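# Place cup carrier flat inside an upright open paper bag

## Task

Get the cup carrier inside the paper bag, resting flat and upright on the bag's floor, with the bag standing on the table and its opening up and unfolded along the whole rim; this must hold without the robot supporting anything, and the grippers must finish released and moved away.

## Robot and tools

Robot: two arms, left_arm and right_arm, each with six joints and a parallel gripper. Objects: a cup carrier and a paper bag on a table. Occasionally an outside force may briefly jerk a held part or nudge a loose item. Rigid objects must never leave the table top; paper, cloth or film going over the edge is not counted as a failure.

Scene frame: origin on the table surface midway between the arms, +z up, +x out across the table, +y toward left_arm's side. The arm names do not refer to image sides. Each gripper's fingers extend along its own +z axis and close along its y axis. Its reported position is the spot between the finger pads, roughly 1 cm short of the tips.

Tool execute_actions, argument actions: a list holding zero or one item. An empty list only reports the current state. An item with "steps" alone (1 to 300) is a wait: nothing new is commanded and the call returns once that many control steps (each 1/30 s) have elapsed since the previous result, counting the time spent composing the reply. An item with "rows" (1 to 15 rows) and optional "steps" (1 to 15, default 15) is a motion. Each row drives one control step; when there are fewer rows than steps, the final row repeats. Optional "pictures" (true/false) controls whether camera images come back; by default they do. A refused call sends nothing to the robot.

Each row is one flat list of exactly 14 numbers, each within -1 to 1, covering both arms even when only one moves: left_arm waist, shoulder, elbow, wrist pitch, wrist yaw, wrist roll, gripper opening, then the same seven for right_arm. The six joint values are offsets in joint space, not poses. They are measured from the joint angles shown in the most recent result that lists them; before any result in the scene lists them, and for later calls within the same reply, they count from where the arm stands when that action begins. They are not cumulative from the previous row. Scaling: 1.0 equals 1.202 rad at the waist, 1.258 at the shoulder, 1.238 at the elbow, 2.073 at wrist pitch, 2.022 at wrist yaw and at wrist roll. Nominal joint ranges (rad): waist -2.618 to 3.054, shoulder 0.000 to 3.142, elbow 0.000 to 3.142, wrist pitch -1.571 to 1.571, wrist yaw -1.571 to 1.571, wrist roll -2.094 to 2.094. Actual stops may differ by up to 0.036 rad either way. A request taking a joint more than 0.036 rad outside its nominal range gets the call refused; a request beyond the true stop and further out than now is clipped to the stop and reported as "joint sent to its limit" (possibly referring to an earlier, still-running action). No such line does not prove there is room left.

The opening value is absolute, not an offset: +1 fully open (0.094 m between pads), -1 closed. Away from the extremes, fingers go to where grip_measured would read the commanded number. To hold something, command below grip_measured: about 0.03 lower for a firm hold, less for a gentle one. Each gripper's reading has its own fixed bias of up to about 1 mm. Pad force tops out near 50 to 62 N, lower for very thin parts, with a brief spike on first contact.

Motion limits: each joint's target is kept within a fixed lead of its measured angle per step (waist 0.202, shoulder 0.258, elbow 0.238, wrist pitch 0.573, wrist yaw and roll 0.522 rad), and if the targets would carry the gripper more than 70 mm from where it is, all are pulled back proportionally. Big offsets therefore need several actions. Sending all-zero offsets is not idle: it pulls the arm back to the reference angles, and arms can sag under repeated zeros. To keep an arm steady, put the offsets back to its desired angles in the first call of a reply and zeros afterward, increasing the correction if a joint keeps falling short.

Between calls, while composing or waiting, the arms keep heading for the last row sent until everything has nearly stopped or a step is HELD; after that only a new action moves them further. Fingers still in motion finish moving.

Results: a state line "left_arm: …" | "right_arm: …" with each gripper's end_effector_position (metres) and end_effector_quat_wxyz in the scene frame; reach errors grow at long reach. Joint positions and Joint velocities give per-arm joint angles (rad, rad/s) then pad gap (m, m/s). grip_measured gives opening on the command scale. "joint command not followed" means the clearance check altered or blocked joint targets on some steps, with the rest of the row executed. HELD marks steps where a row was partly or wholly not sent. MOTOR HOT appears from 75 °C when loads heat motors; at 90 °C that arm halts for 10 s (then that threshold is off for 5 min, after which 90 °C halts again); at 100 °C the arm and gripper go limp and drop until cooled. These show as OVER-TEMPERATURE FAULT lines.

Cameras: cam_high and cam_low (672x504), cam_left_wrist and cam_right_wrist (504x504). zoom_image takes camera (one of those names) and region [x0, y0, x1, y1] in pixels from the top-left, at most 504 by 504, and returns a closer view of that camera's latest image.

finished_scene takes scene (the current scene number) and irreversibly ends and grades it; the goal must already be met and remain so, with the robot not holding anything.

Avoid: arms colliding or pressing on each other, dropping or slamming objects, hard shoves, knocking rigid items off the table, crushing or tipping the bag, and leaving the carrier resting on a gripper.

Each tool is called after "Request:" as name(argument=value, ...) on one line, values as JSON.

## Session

Request:
execute_actions(actions=[])

Scene clock: 0.00 s of 5400.00 s.
left_arm: end_effector_position=(+0.3524, -0.1655, +0.2848) grip_measured=+1.000 end_effector_quat_wxyz=(+0.282, -0.345, +0.750, -0.489) | right_arm: end_effector_position=(+0.5531, -0.2521, +0.1150) grip_measured=+1.000 end_effector_quat_wxyz=(+0.526, -0.006, +0.782, +0.334)
Joint positions: left_arm=[-1.046  1.694  1.439 -0.141 -0.344 -1.619  0.094] | right_arm=[-0.398  2.058  1.05   0.692 -0.766  0.335  0.094]
Joint velocities: left_arm=[ 0.012 -0.002  0.002  0.066 -0.037  0.037  0.   ] | right_arm=[ 0.027  0.007  0.007 -0.066 -0.051 -0.007  0.   ]

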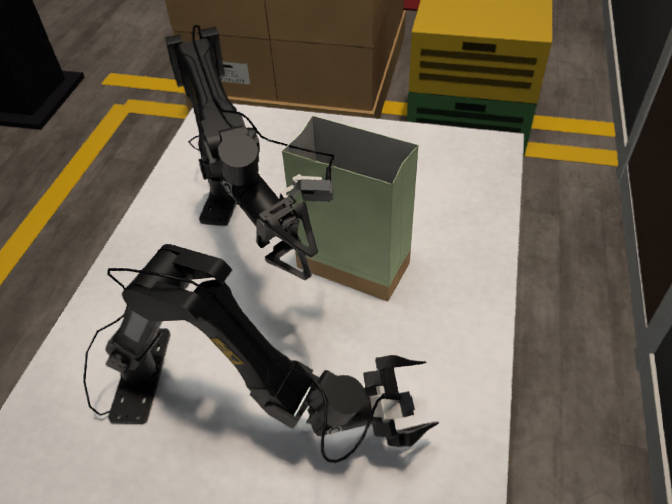

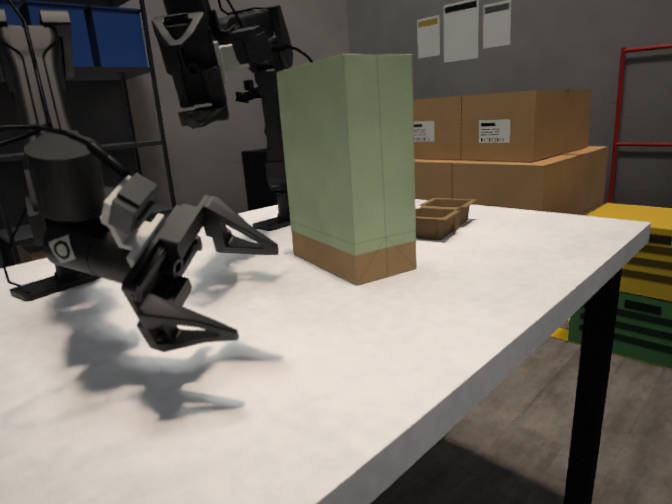

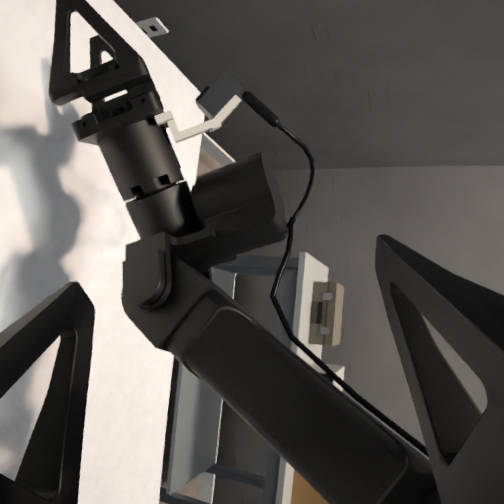

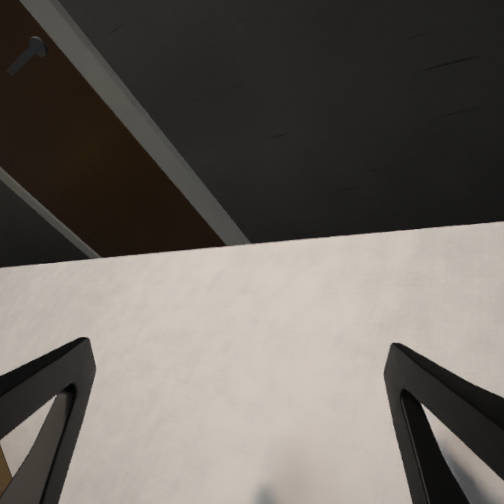

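Request:
execute_actions(actions=[{"rows":[[0,-0.2,0.3,-0.3,0.17,0.4,1,-0.3,-0.3,0.2,-0.5,0.38,-0.16,1],[0,-0.3,0.4,-0.4,0.17,0.6,1,-0.4,-0.5,0.3,-0.7,0.38,-0.16,1],[0,-0.47,0.61,-0.65,0.17,0.8,1,-0.5,-0.7,0.4,-0.9,0.38,-0.16,1]],"steps":15}], pictures=false)

Request:
execute_actions(actions=[{"steps":12}], pictures=false)

Request:
execute_actions(actions=[{"rows":[[1,0,0,0,0,0,1,0,0,0,0,0,0,1]],"steps":15}], pictures=false)

Request:
execute_actions(actions=[{"steps":12}])

Scene clock: 18.40 s of 5400.00 s.
left_arm: end_effector_position=(+0.2263, -0.0552, +0.4567) grip_measured=+1.000 end_effector_quat_wxyz=(+0.342, -0.028, +0.822, -0.454) | right_arm: end_effector_position=(+0.5094, -0.5052, +0.2713) grip_measured=+1.000 end_effector_quat_wxyz=(+0.594, +0.192, +0.781, -0.013)
Joint positions: left_arm=[-1.045  1.291  1.804 -0.876 -0.087 -0.992  0.094] | right_arm=[-0.737  1.724  1.347  0.067 -0.281  0.131  0.094]
Joint velocities: left_arm=[-0.002 -0.862  0.891 -1.429  0.286  1.267  0.   ] | right_arm=[-0.789 -0.75   0.623 -1.15   0.623 -0.271  0.   ]
Steps of this call (steps 1 to 90: nothing new was sent; then 14.90 s passed at rest; steps 91 to 105: all 15 steps of this action). Readings (joint positions):
91: left_arm=[-1.045 1.687 1.452 -0.184 -0.319 -1.582] | right_arm=[-0.403 2.049 1.058 0.657 -0.741 0.317]
92: left_arm=[-1.045 1.675 1.469 -0.250 -0.287 -1.537] | right_arm=[-0.413 2.036 1.069 0.603 -0.706 0.296]
94: left_arm=[-1.045 1.633 1.508 -0.367 -0.232 -1.448] | right_arm=[-0.452 1.997 1.102 0.510 -0.633 0.259]
98: left_arm=[-1.045 1.516 1.609 -0.569 -0.157 -1.277] | right_arm=[-0.551 1.903 1.187 0.344 -0.483 0.200]
105: the state above

Scene clock: 18.80 s of 5400.00 s.
left_arm: end_effector_position=(+0.1159, +0.0886, +0.5337) grip_measured=+1.000 end_effector_quat_wxyz=(+0.513, +0.303, +0.731, -0.332) | right_arm: end_effector_position=(+0.3085, -0.5403, +0.3975) grip_measured=+1.000 end_effector_quat_wxyz=(+0.538, +0.326, +0.755, -0.184)
Joint positions: left_arm=[-1.045  1.063  2.195 -1.387 -0.017 -0.186  0.094] | right_arm=[-0.986  1.267  1.5   -0.596 -0.065  0.054  0.094]
Joint velocities: left_arm=[-0.007 -0.134  0.051 -0.549  0.081  1.209  0.   ] | right_arm=[-0.066 -1.106  0.369 -2.205  0.271 -0.066  0.   ]
Steps of this call (steps 1 to 12: the robot went on to your last target). Readings (joint positions):
1: left_arm=[-1.045 1.262 1.837 -0.926 -0.080 -0.947] | right_arm=[-0.765 1.696 1.368 0.026 -0.259 0.123]
2: left_arm=[-1.045 1.235 1.874 -0.979 -0.072 -0.897] | right_arm=[-0.795 1.667 1.387 -0.015 -0.239 0.116]
4: left_arm=[-1.045 1.190 1.961 -1.087 -0.058 -0.782] | right_arm=[-0.856 1.603 1.419 -0.104 -0.199 0.102]
8: left_arm=[-1.045 1.121 2.146 -1.281 -0.032 -0.441] | right_arm=[-0.956 1.445 1.463 -0.327 -0.120 0.075]
12: the state above

Scene clock: 19.30 s of 5400.00 s.
left_arm: end_effector_position=(+0.1897, +0.2616, +0.5321) grip_measured=+1.000 end_effector_quat_wxyz=(+0.609, -0.119, +0.784, -0.014) | right_arm: end_effector_position=(+0.3077, -0.5404, +0.4030) grip_measured=+1.000 end_effector_quat_wxyz=(+0.542, +0.325, +0.752, -0.187)
Joint positions: left_arm=[ 0.051  1.058  2.195 -1.397 -0.016 -0.178  0.094] | right_arm=[-0.986  1.265  1.51  -0.594 -0.062  0.053  0.094]
Joint velocities: left_arm=[ 1.893 -0.002  0.002 -0.022 -0.095  0.007  0.   ] | right_arm=[-0.002 -0.007 -0.007  0.007  0.051  0.037  0.   ]
Steps of this call (steps 1 to 15: all 15 steps of this action). Readings (joint positions):
1: left_arm=[-1.002 1.058 2.195 -1.397 -0.005 -0.176] | right_arm=[-0.986 1.237 1.504 -0.625 -0.062 0.053]
2: left_arm=[-0.923 1.058 2.195 -1.398 -0.006 -0.176] | right_arm=[-0.986 1.221 1.507 -0.615 -0.062 0.053]
4: left_arm=[-0.773 1.058 2.195 -1.397 -0.009 -0.177] | right_arm=[-0.986 1.222 1.510 -0.594 -0.062 0.053]
8: left_arm=[-0.471 1.058 2.195 -1.397 -0.013 -0.177] | right_arm=[-0.986 1.256 1.510 -0.594 -0.062 0.053]
15: the state above

Scene clock: 19.70 s of 5400.00 s.
left_arm: end_effector_position=(+0.1864, +0.2797, +0.5321) grip_measured=+1.000 end_effector_quat_wxyz=(+0.609, -0.159, +0.777, +0.018) | right_arm: end_effector_position=(+0.3077, -0.5404, +0.4030) grip_measured=+1.000 end_effector_quat_wxyz=(+0.542, +0.325, +0.752, -0.187)
Joint positions: left_arm=[ 0.149  1.058  2.195 -1.397 -0.02  -0.178  0.094] | right_arm=[-0.986  1.265  1.51  -0.594 -0.062  0.053  0.094]
Joint velocities: left_arm=[-0.002 -0.007  0.022  0.066  0.051 -0.022  0.   ] | right_arm=[-0.007  0.002 -0.012 -0.022 -0.066 -0.095  0.   ]
Steps of this call (steps 1 to 12: the robot went on to your last target). Readings (joint positions):
1: left_arm=[0.101 1.058 2.195 -1.397 -0.019 -0.178] | right_arm=[-0.986 1.265 1.510 -0.594 -0.062 0.053]
2: left_arm=[0.127 1.058 2.195 -1.397 -0.020 -0.178] | right_arm=[-0.986 1.265 1.510 -0.594 -0.062 0.053]
4: left_arm=[0.145 1.058 2.195 -1.397 -0.020 -0.178] | right_arm=[-0.986 1.265 1.510 -0.594 -0.062 0.053]
8: left_arm=[0.149 1.058 2.195 -1.397 -0.020 -0.178] | right_arm=[-0.986 1.265 1.510 -0.594 -0.062 0.053]
12: the state above

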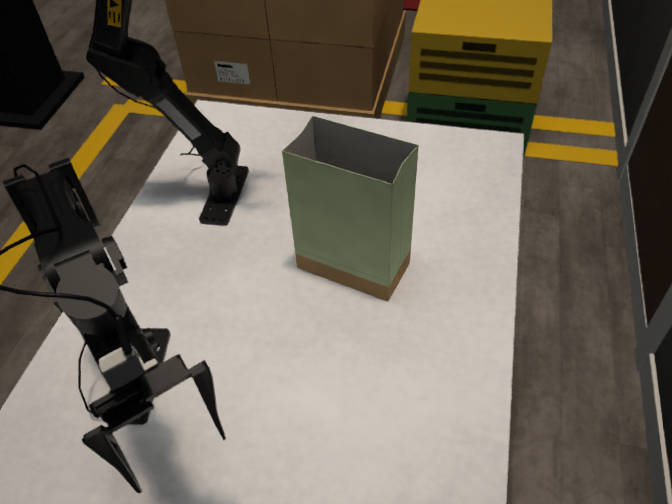

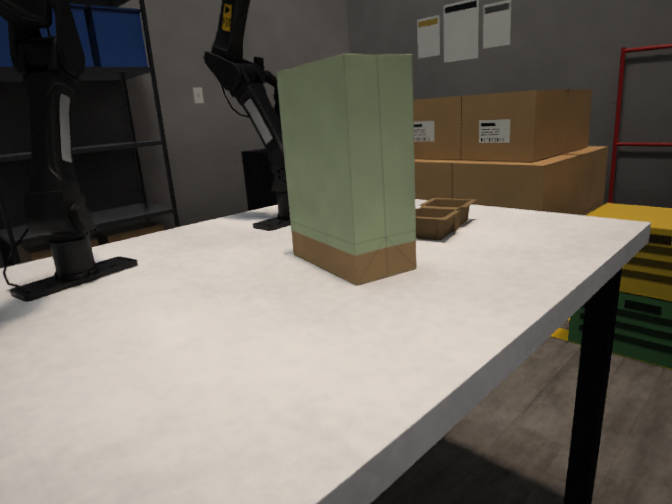

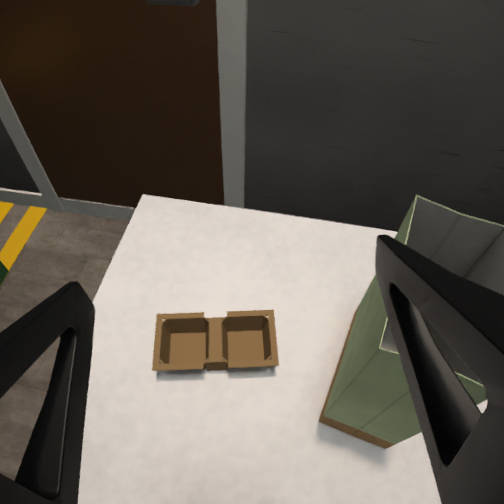

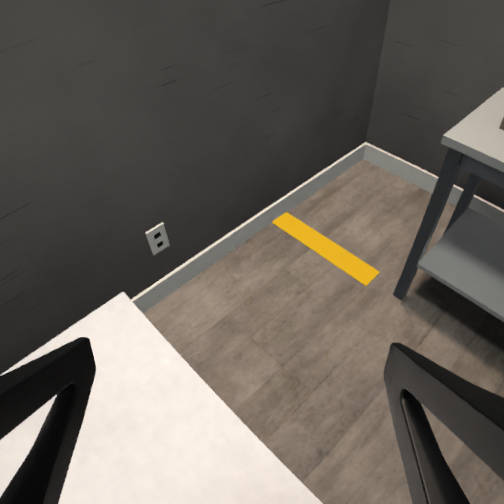

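Request:
execute_actions(actions=[{"rows":[[0.06,0.3,-0.05,-0.11,0.01,-0.4,1,0,0,0,0,0,0,1],[0.06,0.4,-0.1,-0.11,0.01,-0.6,1,0,0,0,0,0,0,1],[0.06,0.55,-0.15,-0.11,0.01,-0.758,1,0,0,0,0,0,0,1],[0.06,0.69,-0.215,-0.11,0.01,-0.758,1,0,0,0,0,0,0,1]],"steps":15}], pictures=false)

Request:
execute_actions(actions=[{"steps":35}])

action 0: row 1 of 4 would take left_arm/dleft/joint4 (the wrist pitch) more than 0.036 radians past the lower end of its range (-1.571 radians), so nothing of the call was run and nothing moved. Give that column a number nearer 0 in that row, or first move the joint away from that end.

Scene clock: 35.83 s of 5400.00 s.
left_arm: end_effector_position=(+0.1864, +0.2797, +0.5321) grip_measured=+1.000 end_effector_quat_wxyz=(+0.609, -0.159, +0.777, +0.018) | right_arm: end_effector_position=(+0.3077, -0.5404, +0.4030) grip_measured=+1.000 end_effector_quat_wxyz=(+0.542, +0.325, +0.752, -0.187)
Joint positions: left_arm=[ 0.149  1.058  2.195 -1.397 -0.02  -0.178  0.094] | right_arm=[-0.986  1.265  1.51  -0.594 -0.062  0.053  0.094]
Joint velocities: left_arm=[ 0.002 -0.012  0.002 -0.007 -0.022 -0.037  0.   ] | right_arm=[ 0.007 -0.022 -0.007 -0.007 -0.022 -0.007  0.   ]
Steps of this call (steps 1 to 30: the robot went on to your last target; steps 31 to 90: nothing new was sent; then 13.13 s passed at rest). Readings (joint positions):
1: left_arm=[0.149 1.058 2.195 -1.397 -0.020 -0.178] | right_arm=[-0.986 1.265 1.510 -0.594 -0.062 0.053]
2: left_arm=[0.149 1.058 2.195 -1.397 -0.020 -0.178] | right_arm=[-0.986 1.265 1.510 -0.594 -0.062 0.053]
4: left_arm=[0.149 1.058 2.195 -1.397 -0.020 -0.178] | right_arm=[-0.986 1.265 1.510 -0.594 -0.062 0.053]
8: left_arm=[0.149 1.058 2.195 -1.397 -0.020 -0.178] | right_arm=[-0.986 1.265 1.510 -0.594 -0.062 0.053]
90: the state above
All arms were judged still, so your last target was given up. Only a new action makes them travel on or press farther. Fingers that are still opening or closing keep moving.

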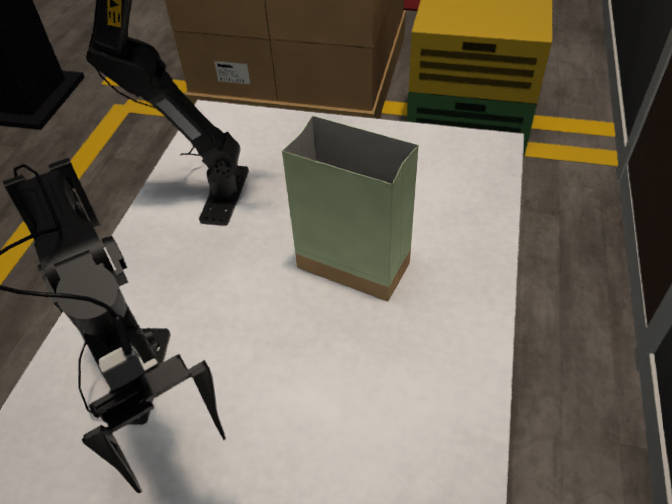

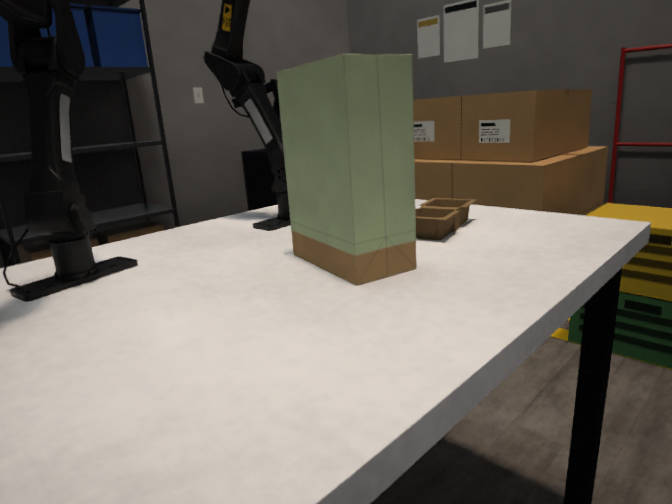

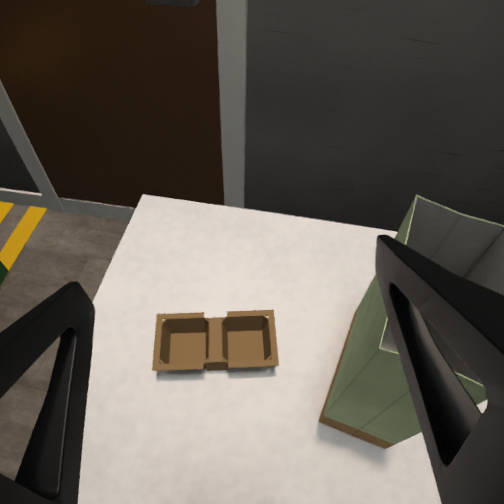

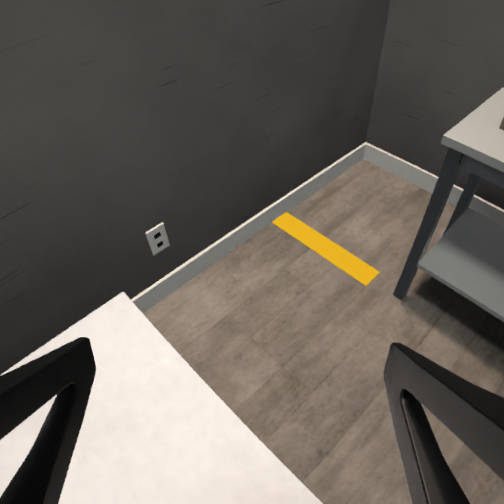

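Request:
execute_actions(actions=[{"rows":[[0.08,0.3,-0.05,-0.07,0.01,-0.4,1,0,0,0,0,0,0,1],[0.08,0.4,-0.1,-0.07,0.01,-0.6,1,0,0,0,0,0,0,1],[0.08,0.55,-0.15,-0.07,0.01,-0.758,1,0,0,0,0,0,0,1],[0.08,0.69,-0.225,-0.07,0.01,-0.758,1,0,0,0,0,0,0,1]],"steps":15}], pictures=false)

Request:
execute_actions(actions=[{"steps":35}])

Scene clock: 40.83 s of 5400.00 s.
left_arm: end_effector_position=(+0.3393, +0.3377, +0.3183) grip_measured=+1.000 end_effector_quat_wxyz=(+0.242, -0.537, +0.805, -0.070) | right_arm: end_effector_position=(+0.3077, -0.5404, +0.4030) grip_measured=+1.000 end_effector_quat_wxyz=(+0.542, +0.325, +0.752, -0.187)
Joint positions: left_arm=[ 0.228  1.572  1.981 -1.471 -0.01  -0.887  0.094] | right_arm=[-0.986  1.265  1.51  -0.594 -0.062  0.053  0.094]
Joint velocities: left_arm=[ 0.042  1.609 -0.222 -0.066 -0.007 -1.751  0.   ] | right_arm=[ 0.017 -0.017  0.012 -0.066 -0.022 -0.051  0.   ]
Steps of this call (steps 1 to 90: nothing new was sent; then 1.50 s passed at rest; steps 91 to 105: all 15 steps of this action). Readings (joint positions):
91: left_arm=[0.159 1.069 2.195 -1.404 -0.016 -0.219] | right_arm=[-0.986 1.265 1.510 -0.594 -0.062 0.053]
92: left_arm=[0.175 1.080 2.195 -1.412 -0.016 -0.267] | right_arm=[-0.986 1.265 1.510 -0.594 -0.062 0.053]
94: left_arm=[0.192 1.120 2.171 -1.420 -0.016 -0.349] | right_arm=[-0.986 1.265 1.510 -0.594 -0.062 0.053]
98: left_arm=[0.211 1.237 2.079 -1.439 -0.015 -0.514] | right_arm=[-0.986 1.265 1.510 -0.594 -0.062 0.053]
105: the state above

Scene clock: 42.00 s of 5400.00 s.
left_arm: end_effector_position=(+0.3569, +0.3450, +0.1671) grip_measured=+1.000 end_effector_quat_wxyz=(-0.000, +0.841, -0.541, +0.002) | right_arm: end_effector_position=(+0.3077, -0.5404, +0.4030) grip_measured=+1.000 end_effector_quat_wxyz=(+0.542, +0.325, +0.752, -0.187)
Joint positions: left_arm=[ 0.239  1.933  1.893 -1.528  0.003 -1.7    0.094] | right_arm=[-0.986  1.265  1.51  -0.594 -0.062  0.053  0.094]
Joint velocities: left_arm=[ 0.002 -0.002  0.022 -0.022 -0.051 -0.007  0.   ] | right_arm=[-0.017  0.007 -0.022  0.007 -0.051 -0.081  0.   ]
Steps of this call (steps 1 to 35: the robot went on to your last target). Readings (joint positions):
1: left_arm=[0.229 1.629 1.975 -1.473 -0.009 -0.947] | right_arm=[-0.986 1.265 1.510 -0.594 -0.062 0.053]
2: left_arm=[0.230 1.688 1.970 -1.476 -0.008 -1.009] | right_arm=[-0.986 1.265 1.510 -0.594 -0.062 0.053]
4: left_arm=[0.232 1.809 1.960 -1.478 -0.006 -1.160] | right_arm=[-0.986 1.265 1.510 -0.594 -0.062 0.053]
8: left_arm=[0.238 1.981 1.908 -1.486 0.001 -1.474] | right_arm=[-0.986 1.265 1.510 -0.594 -0.062 0.053]
35: the state above

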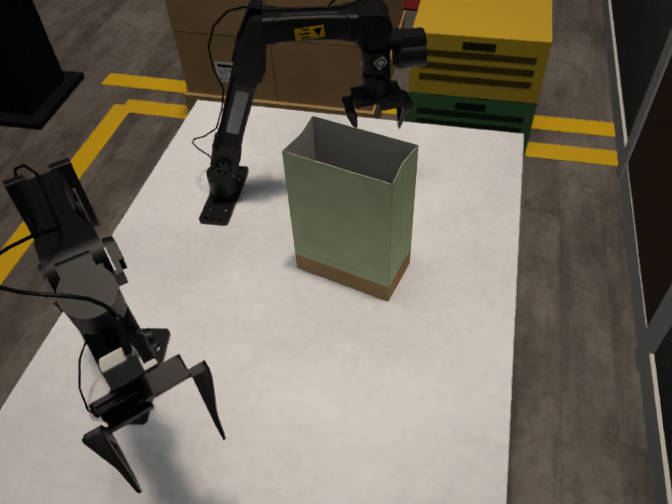

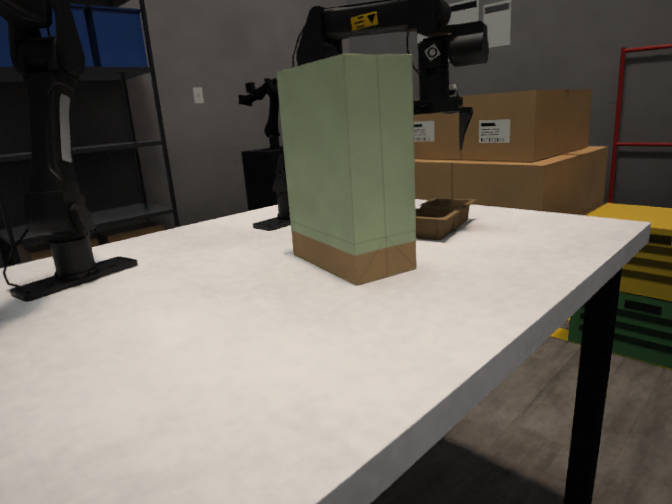

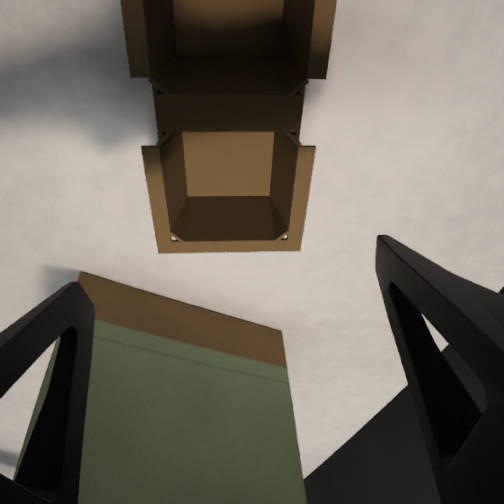

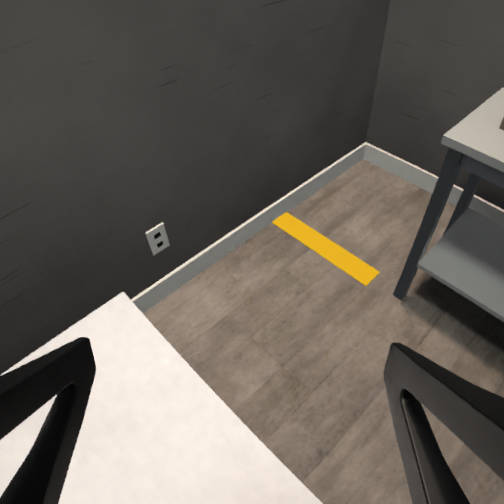

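Request:
execute_actions(actions=[{"rows":[[0.04,-0.01,-0.04,0.03,0,0.02,1,0,0,0,0,0,0,1],[0.08,-0.02,-0.08,0.06,0,0.047,1,0,0,0,0,0,0,1],[0.08,-0.025,-0.12,0.08,0,0.047,1,0,0,0,0,0,0,1],[0.08,-0.025,-0.16,0.1,0,0.047,1,0,0,0,0,0,0,1],[0.08,-0.025,-0.2,0.12,0,0.047,1,0,0,0,0,0,0,1],[0.08,-0.025,-0.254,0.14,0,0.047,1,0,0,0,0,0,0,1]],"steps":15}], pictures=false)

Request:
execute_actions(actions=[{"steps":8}])

Scene clock: 61.27 s of 5400.00 s.
left_arm: end_effector_position=(+0.3352, +0.3749, +0.0911) grip_measured=+1.000 end_effector_quat_wxyz=(+0.020, +0.847, -0.531, -0.009) | right_arm: end_effector_position=(+0.3077, -0.5404, +0.4030) grip_measured=+1.000 end_effector_quat_wxyz=(+0.542, +0.325, +0.752, -0.187)
Joint positions: left_arm=[ 0.342  1.923  1.574 -1.265  0.008 -1.619  0.094] | right_arm=[-0.986  1.265  1.51  -0.594 -0.062  0.053  0.094]
Joint velocities: left_arm=[-0.007 -0.022  0.002  0.242 -0.022  0.051  0.   ] | right_arm=[-0.007  0.017  0.002 -0.081  0.037  0.051  0.   ]
Steps of this call (steps 1 to 15: the robot went on to your last target; steps 16 to 90: nothing new was sent; then 15.77 s passed at rest; steps 91 to 105: all 15 steps of this action). Readings (joint positions):
91: left_arm=[0.243 1.932 1.887 -1.521 0.005 -1.696] | right_arm=[-0.986 1.265 1.510 -0.594 -0.062 0.053]
92: left_arm=[0.255 1.926 1.869 -1.499 0.011 -1.682] | right_arm=[-0.986 1.265 1.510 -0.594 -0.062 0.053]
94: left_arm=[0.296 1.910 1.799 -1.438 0.014 -1.658] | right_arm=[-0.986 1.265 1.510 -0.594 -0.062 0.053]
98: left_arm=[0.346 1.907 1.619 -1.327 0.008 -1.633] | right_arm=[-0.986 1.265 1.510 -0.594 -0.062 0.053]
105: the state above

Scene clock: 61.53 s of 5400.00 s.
left_arm: end_effector_position=(+0.3393, +0.3767, +0.0910) grip_measured=+1.000 end_effector_quat_wxyz=(+0.012, +0.846, -0.533, -0.003) | right_arm: end_effector_position=(+0.3077, -0.5404, +0.4030) grip_measured=+1.000 end_effector_quat_wxyz=(+0.542, +0.325, +0.752, -0.187)
Joint positions: left_arm=[ 0.342  1.922  1.574 -1.247  0.008 -1.616  0.094] | right_arm=[-0.986  1.265  1.51  -0.594 -0.062  0.053  0.094]
Joint velocities: left_arm=[-0.012 -0.002 -0.002  0.022 -0.007  0.022  0.   ] | right_arm=[-0.002 -0.007  0.007 -0.007  0.007  0.022  0.   ]
Steps of this call (steps 1 to 8: the robot went on to your last target). Readings (joint positions):
1: left_arm=[0.342 1.922 1.574 -1.260 0.008 -1.618] | right_arm=[-0.986 1.265 1.510 -0.594 -0.062 0.053]
2: left_arm=[0.342 1.922 1.574 -1.257 0.008 -1.618] | right_arm=[-0.986 1.265 1.510 -0.594 -0.062 0.053]
4: left_arm=[0.342 1.922 1.574 -1.252 0.008 -1.617] | right_arm=[-0.986 1.265 1.510 -0.594 -0.062 0.053]
8: the state above

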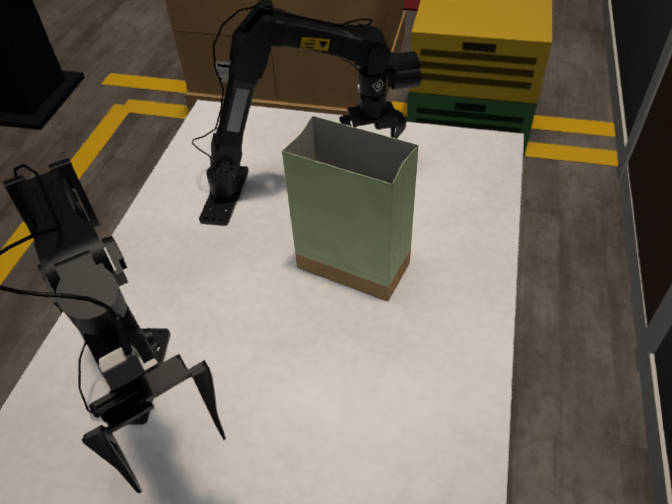

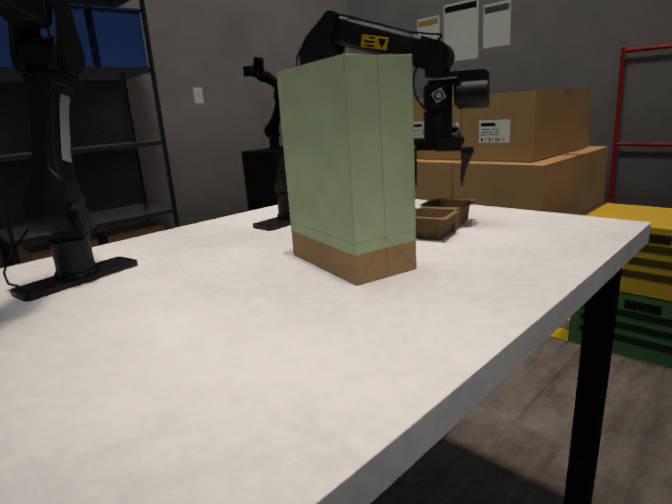

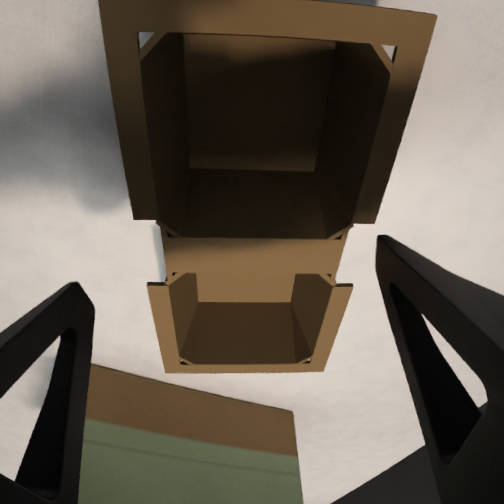

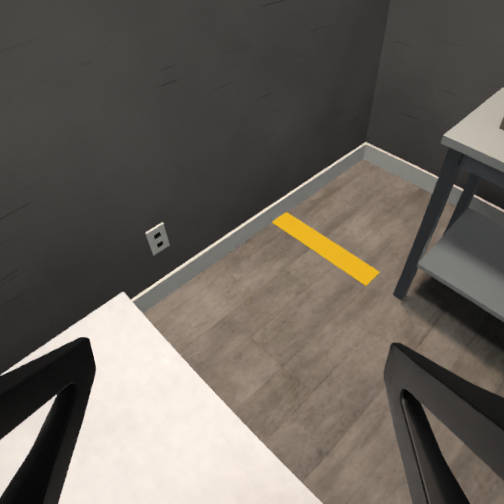

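Request:
execute_actions(actions=[{"rows":[[-0.015,0.015,0.03,0.005,0,0.07,1,0,0,0,0,0,0,1]],"steps":15}])

Scene clock: 73.77 s of 5400.00 s.
left_arm: end_effector_position=(+0.3415, +0.3723, +0.0851) grip_measured=+1.000 end_effector_quat_wxyz=(+0.019, +0.807, -0.590, -0.005) | right_arm: end_effector_position=(+0.3077, -0.5404, +0.4030) grip_measured=+1.000 end_effector_quat_wxyz=(+0.542, +0.325, +0.752, -0.187)
Joint positions: left_arm=[ 0.33   1.94   1.574 -1.243  0.011 -1.489  0.094] | right_arm=[-0.986  1.265  1.51  -0.594 -0.062  0.053  0.094]
Joint velocities: left_arm=[-0.012 -0.017 -0.002  0.066  0.022  0.037  0.   ] | right_arm=[-0.002 -0.002  0.007 -0.051 -0.081 -0.066  0.   ]
Steps of this call (steps 1 to 30: the robot went on to your last target; steps 31 to 90: nothing new was sent; then 8.73 s passed at rest; steps 91 to 105: all 15 steps of this action). Readings (joint positions):
91: left_arm=[0.341 1.923 1.574 -1.244 0.008 -1.596] | right_arm=[-0.986 1.265 1.510 -0.594 -0.062 0.053]
92: left_arm=[0.340 1.925 1.574 -1.244 0.008 -1.573] | right_arm=[-0.986 1.265 1.510 -0.594 -0.062 0.053]
94: left_arm=[0.334 1.931 1.574 -1.243 0.009 -1.541] | right_arm=[-0.986 1.265 1.510 -0.594 -0.062 0.053]
98: left_arm=[0.330 1.940 1.574 -1.243 0.011 -1.507] | right_arm=[-0.986 1.265 1.510 -0.594 -0.062 0.053]
105: the state above

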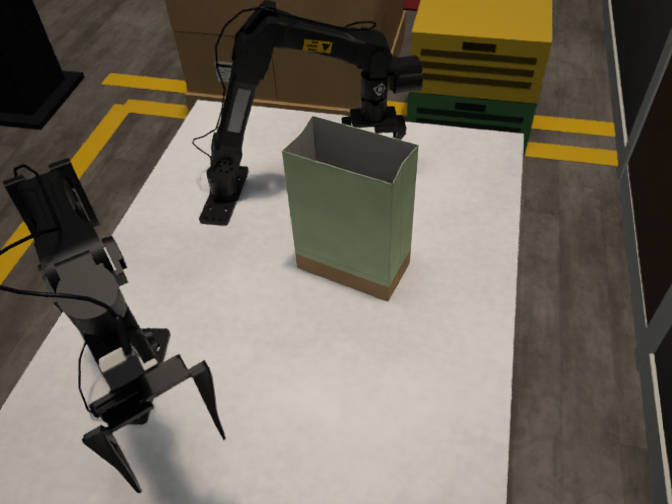

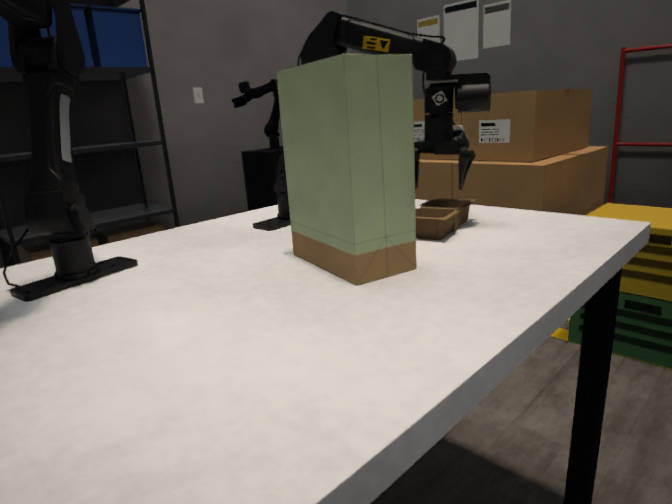

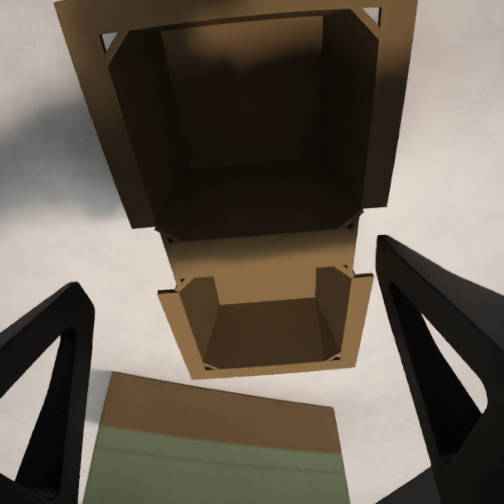

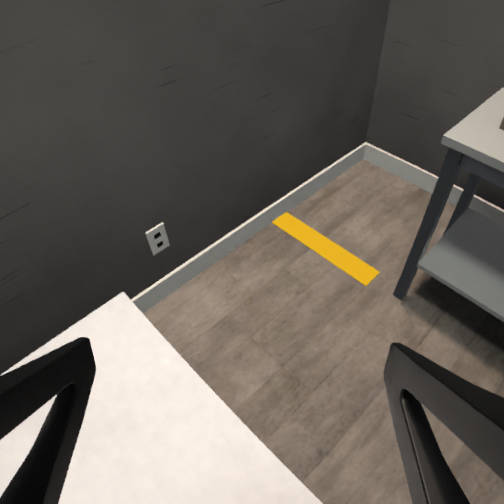

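Request:
execute_actions(actions=[{"rows":[[-0.024,0.036,0.055,0.005,0,0.028,1,0,0,0,0,0,0,1]],"steps":15}])

Scene clock: 82.03 s of 5400.00 s.
left_arm: end_effector_position=(+0.3549, +0.3670, +0.0780) grip_measured=+1.000 end_effector_quat_wxyz=(+0.021, +0.786, -0.618, -0.004) | right_arm: end_effector_position=(+0.3077, -0.5404, +0.4030) grip_measured=+1.000 end_effector_quat_wxyz=(+0.542, +0.325, +0.752, -0.187)
Joint positions: left_arm=[ 0.304  1.986  1.611 -1.235  0.014 -1.444  0.094] | right_arm=[-0.986  1.265  1.51  -0.594 -0.062  0.053  0.094]
Joint velocities: left_arm=[ 0.007 -0.002 -0.007 -0.051  0.037  0.022  0.   ] | right_arm=[-0.002  0.002  0.012  0.007 -0.022 -0.037  0.   ]
Steps of this call (steps 1 to 15: the robot went on to your last target; steps 16 to 90: nothing new was sent; then 4.77 s passed at rest; steps 91 to 105: all 15 steps of this action). Readings (joint positions):
91: left_arm=[0.328 1.945 1.581 -1.248 0.011 -1.479] | right_arm=[-0.986 1.265 1.510 -0.594 -0.062 0.053]
92: left_arm=[0.325 1.954 1.593 -1.248 0.011 -1.472] | right_arm=[-0.986 1.265 1.510 -0.594 -0.062 0.053]
94: left_arm=[0.314 1.972 1.609 -1.240 0.011 -1.461] | right_arm=[-0.986 1.265 1.510 -0.594 -0.062 0.053]
98: left_arm=[0.304 1.986 1.611 -1.235 0.014 -1.450] | right_arm=[-0.986 1.265 1.510 -0.594 -0.062 0.053]
105: the state above

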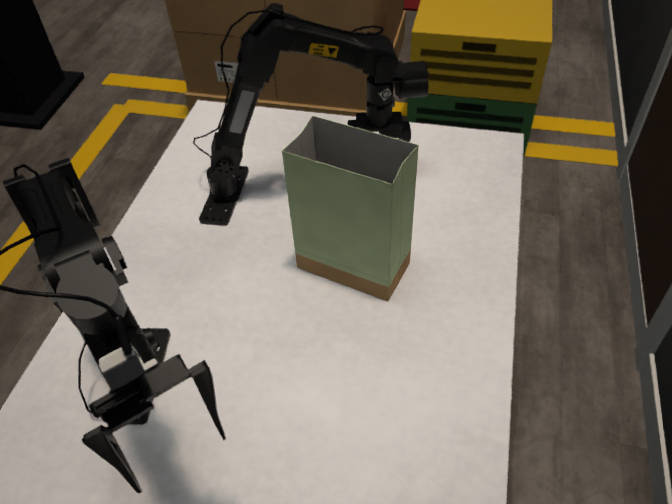

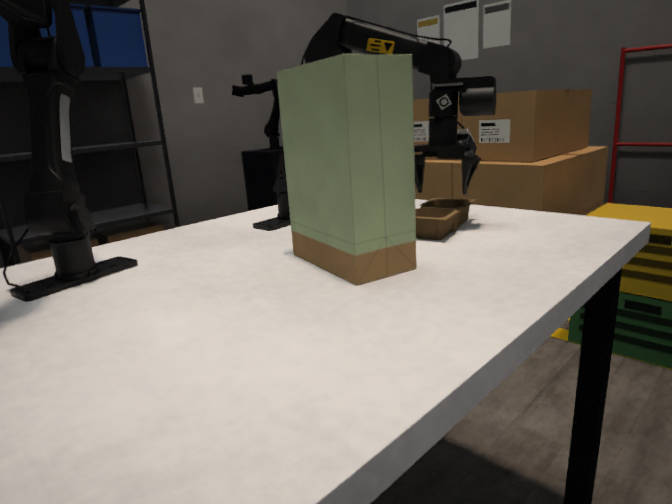

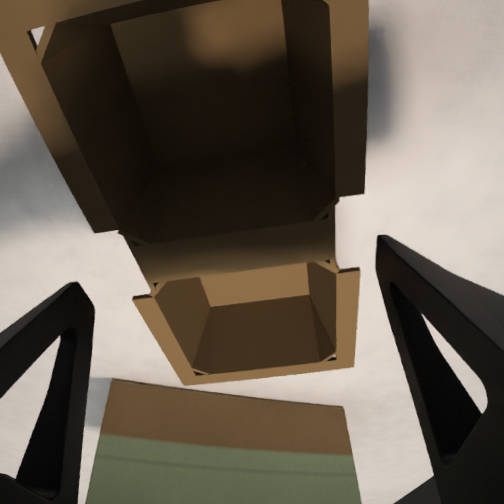

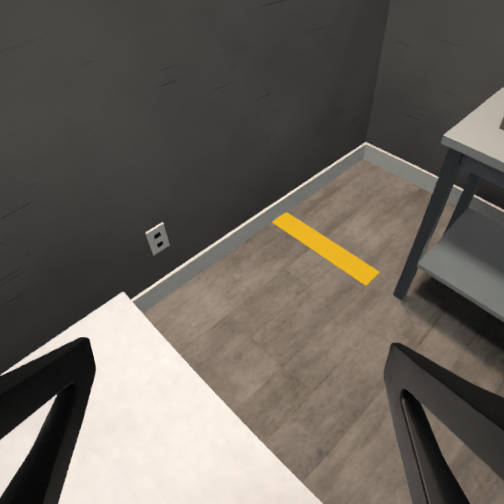

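Request:
execute_actions(actions=[])

Scene clock: 112.33 s of 5400.00 s.
left_arm: end_effector_position=(+0.3549, +0.3670, +0.0780) grip_measured=+1.000 end_effector_quat_wxyz=(+0.021, +0.785, -0.619, -0.004) | right_arm: end_effector_position=(+0.3077, -0.5404, +0.4030) grip_measured=+1.000 end_effector_quat_wxyz=(+0.542, +0.325, +0.752, -0.187)
Joint positions: left_arm=[ 0.304  1.986  1.611 -1.235  0.014 -1.443  0.094] | right_arm=[-0.986  1.265  1.51  -0.594 -0.062  0.053  0.094]
Joint velocities: left_arm=[ 0.002 -0.012 -0.002 -0.022  0.007  0.022  0.   ] | right_arm=[-0.022  0.012 -0.012  0.037  0.022  0.037  0.   ]
Steps of this call (steps 1 to 15: the robot went on to your last target; steps 16 to 90: nothing new was sent; then 27.30 s passed at rest). Readings (joint positions):
1: left_arm=[0.304 1.986 1.611 -1.235 0.014 -1.444] | right_arm=[-0.986 1.265 1.510 -0.594 -0.062 0.053]
2: left_arm=[0.304 1.986 1.611 -1.235 0.014 -1.444] | right_arm=[-0.986 1.265 1.510 -0.594 -0.062 0.053]
4: left_arm=[0.304 1.986 1.611 -1.235 0.014 -1.444] | right_arm=[-0.986 1.265 1.510 -0.594 -0.062 0.053]
8: left_arm=[0.304 1.986 1.611 -1.235 0.014 -1.443] | right_arm=[-0.986 1.265 1.510 -0.594 -0.062 0.053]
90: the state above
All arms were judged still, so your last target was given up. Only a new action makes them travel on or press farther. Fingers that are still opening or closing keep moving.

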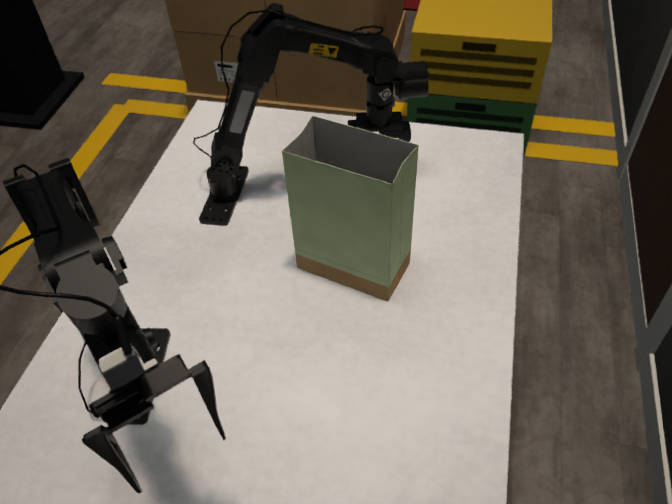

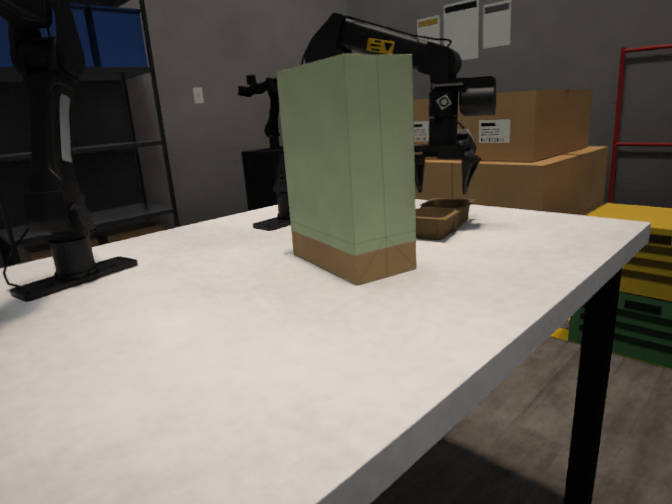

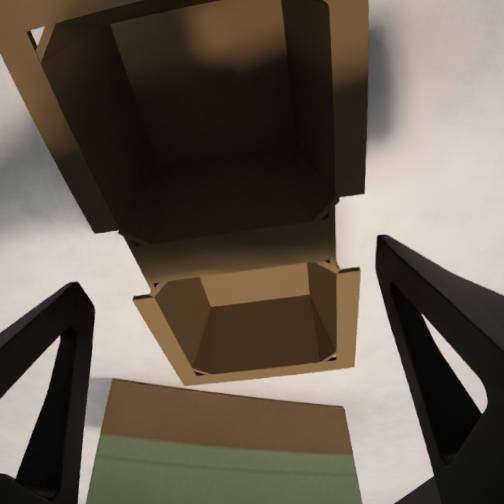

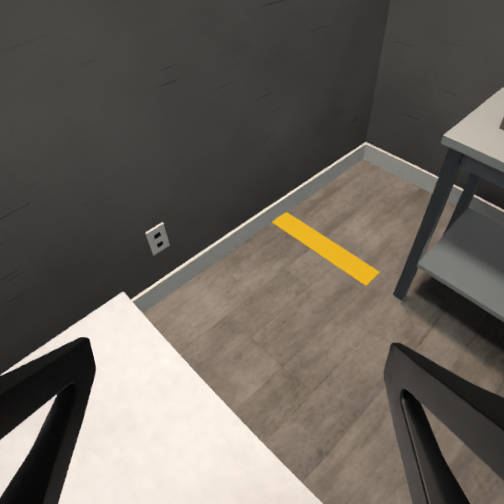

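Request:
execute_actions(actions=[{"rows":[[0,0,-0.075,0.05,0,0,1,0,0,0,0,0,0,1]],"steps":15}])

Scene clock: 122.60 s of 5400.00 s.
left_arm: end_effector_position=(+0.3527, +0.3659, +0.0543) grip_measured=+1.000 end_effector_quat_wxyz=(+0.021, +0.785, -0.619, -0.003) | right_arm: end_effector_position=(+0.3077, -0.5404, +0.4030) grip_measured=+1.000 end_effector_quat_wxyz=(+0.542, +0.325, +0.752, -0.187)
Joint positions: left_arm=[ 0.304  1.994  1.526 -1.143  0.016 -1.443  0.094] | right_arm=[-0.986  1.265  1.51  -0.594 -0.062  0.053  0.094]
Joint velocities: left_arm=[ 0.002 -0.007 -0.007 -0.037 -0.022 -0.007  0.   ] | right_arm=[-0.017  0.002 -0.002 -0.007 -0.066  0.022  0.   ]
Steps of this call (steps 1 to 90: nothing new was sent; then 6.77 s passed at rest; steps 91 to 105: all 15 steps of this action). Readings (joint positions):
91: left_arm=[0.304 1.985 1.600 -1.220 0.014 -1.443] | right_arm=[-0.986 1.265 1.510 -0.594 -0.062 0.053]
92: left_arm=[0.304 1.982 1.581 -1.198 0.014 -1.443] | right_arm=[-0.986 1.265 1.510 -0.594 -0.062 0.053]
94: left_arm=[0.304 1.985 1.548 -1.176 0.015 -1.443] | right_arm=[-0.986 1.265 1.510 -0.594 -0.062 0.053]
98: left_arm=[0.304 1.994 1.526 -1.161 0.016 -1.443] | right_arm=[-0.986 1.265 1.510 -0.594 -0.062 0.053]
105: the state above

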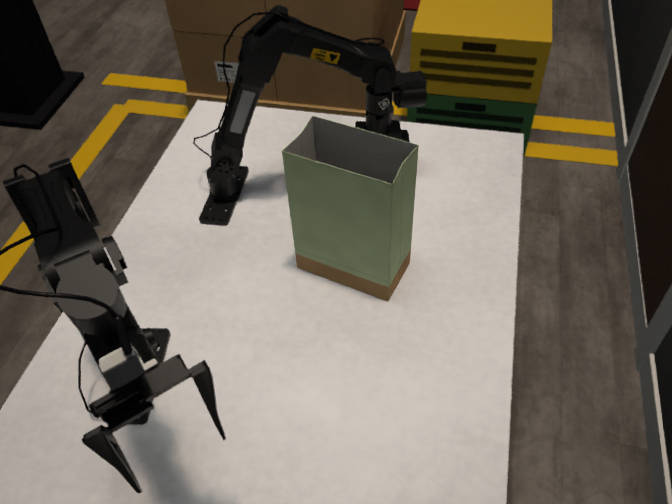

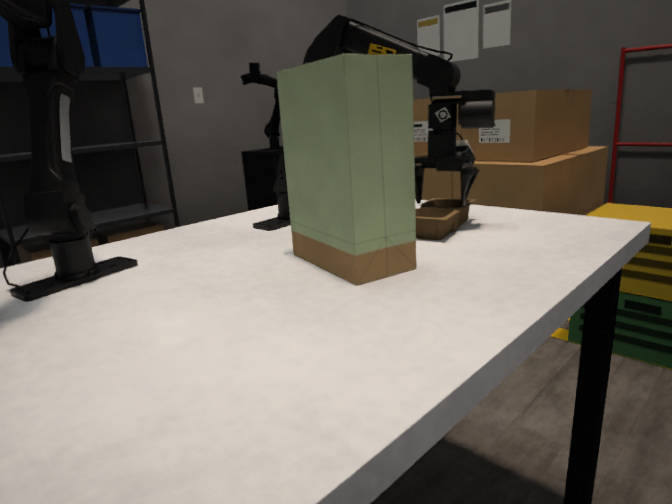

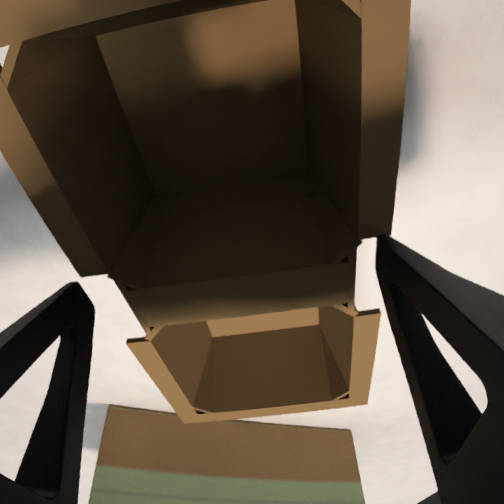

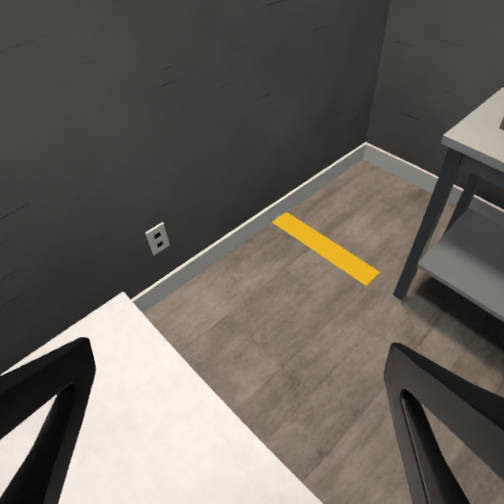

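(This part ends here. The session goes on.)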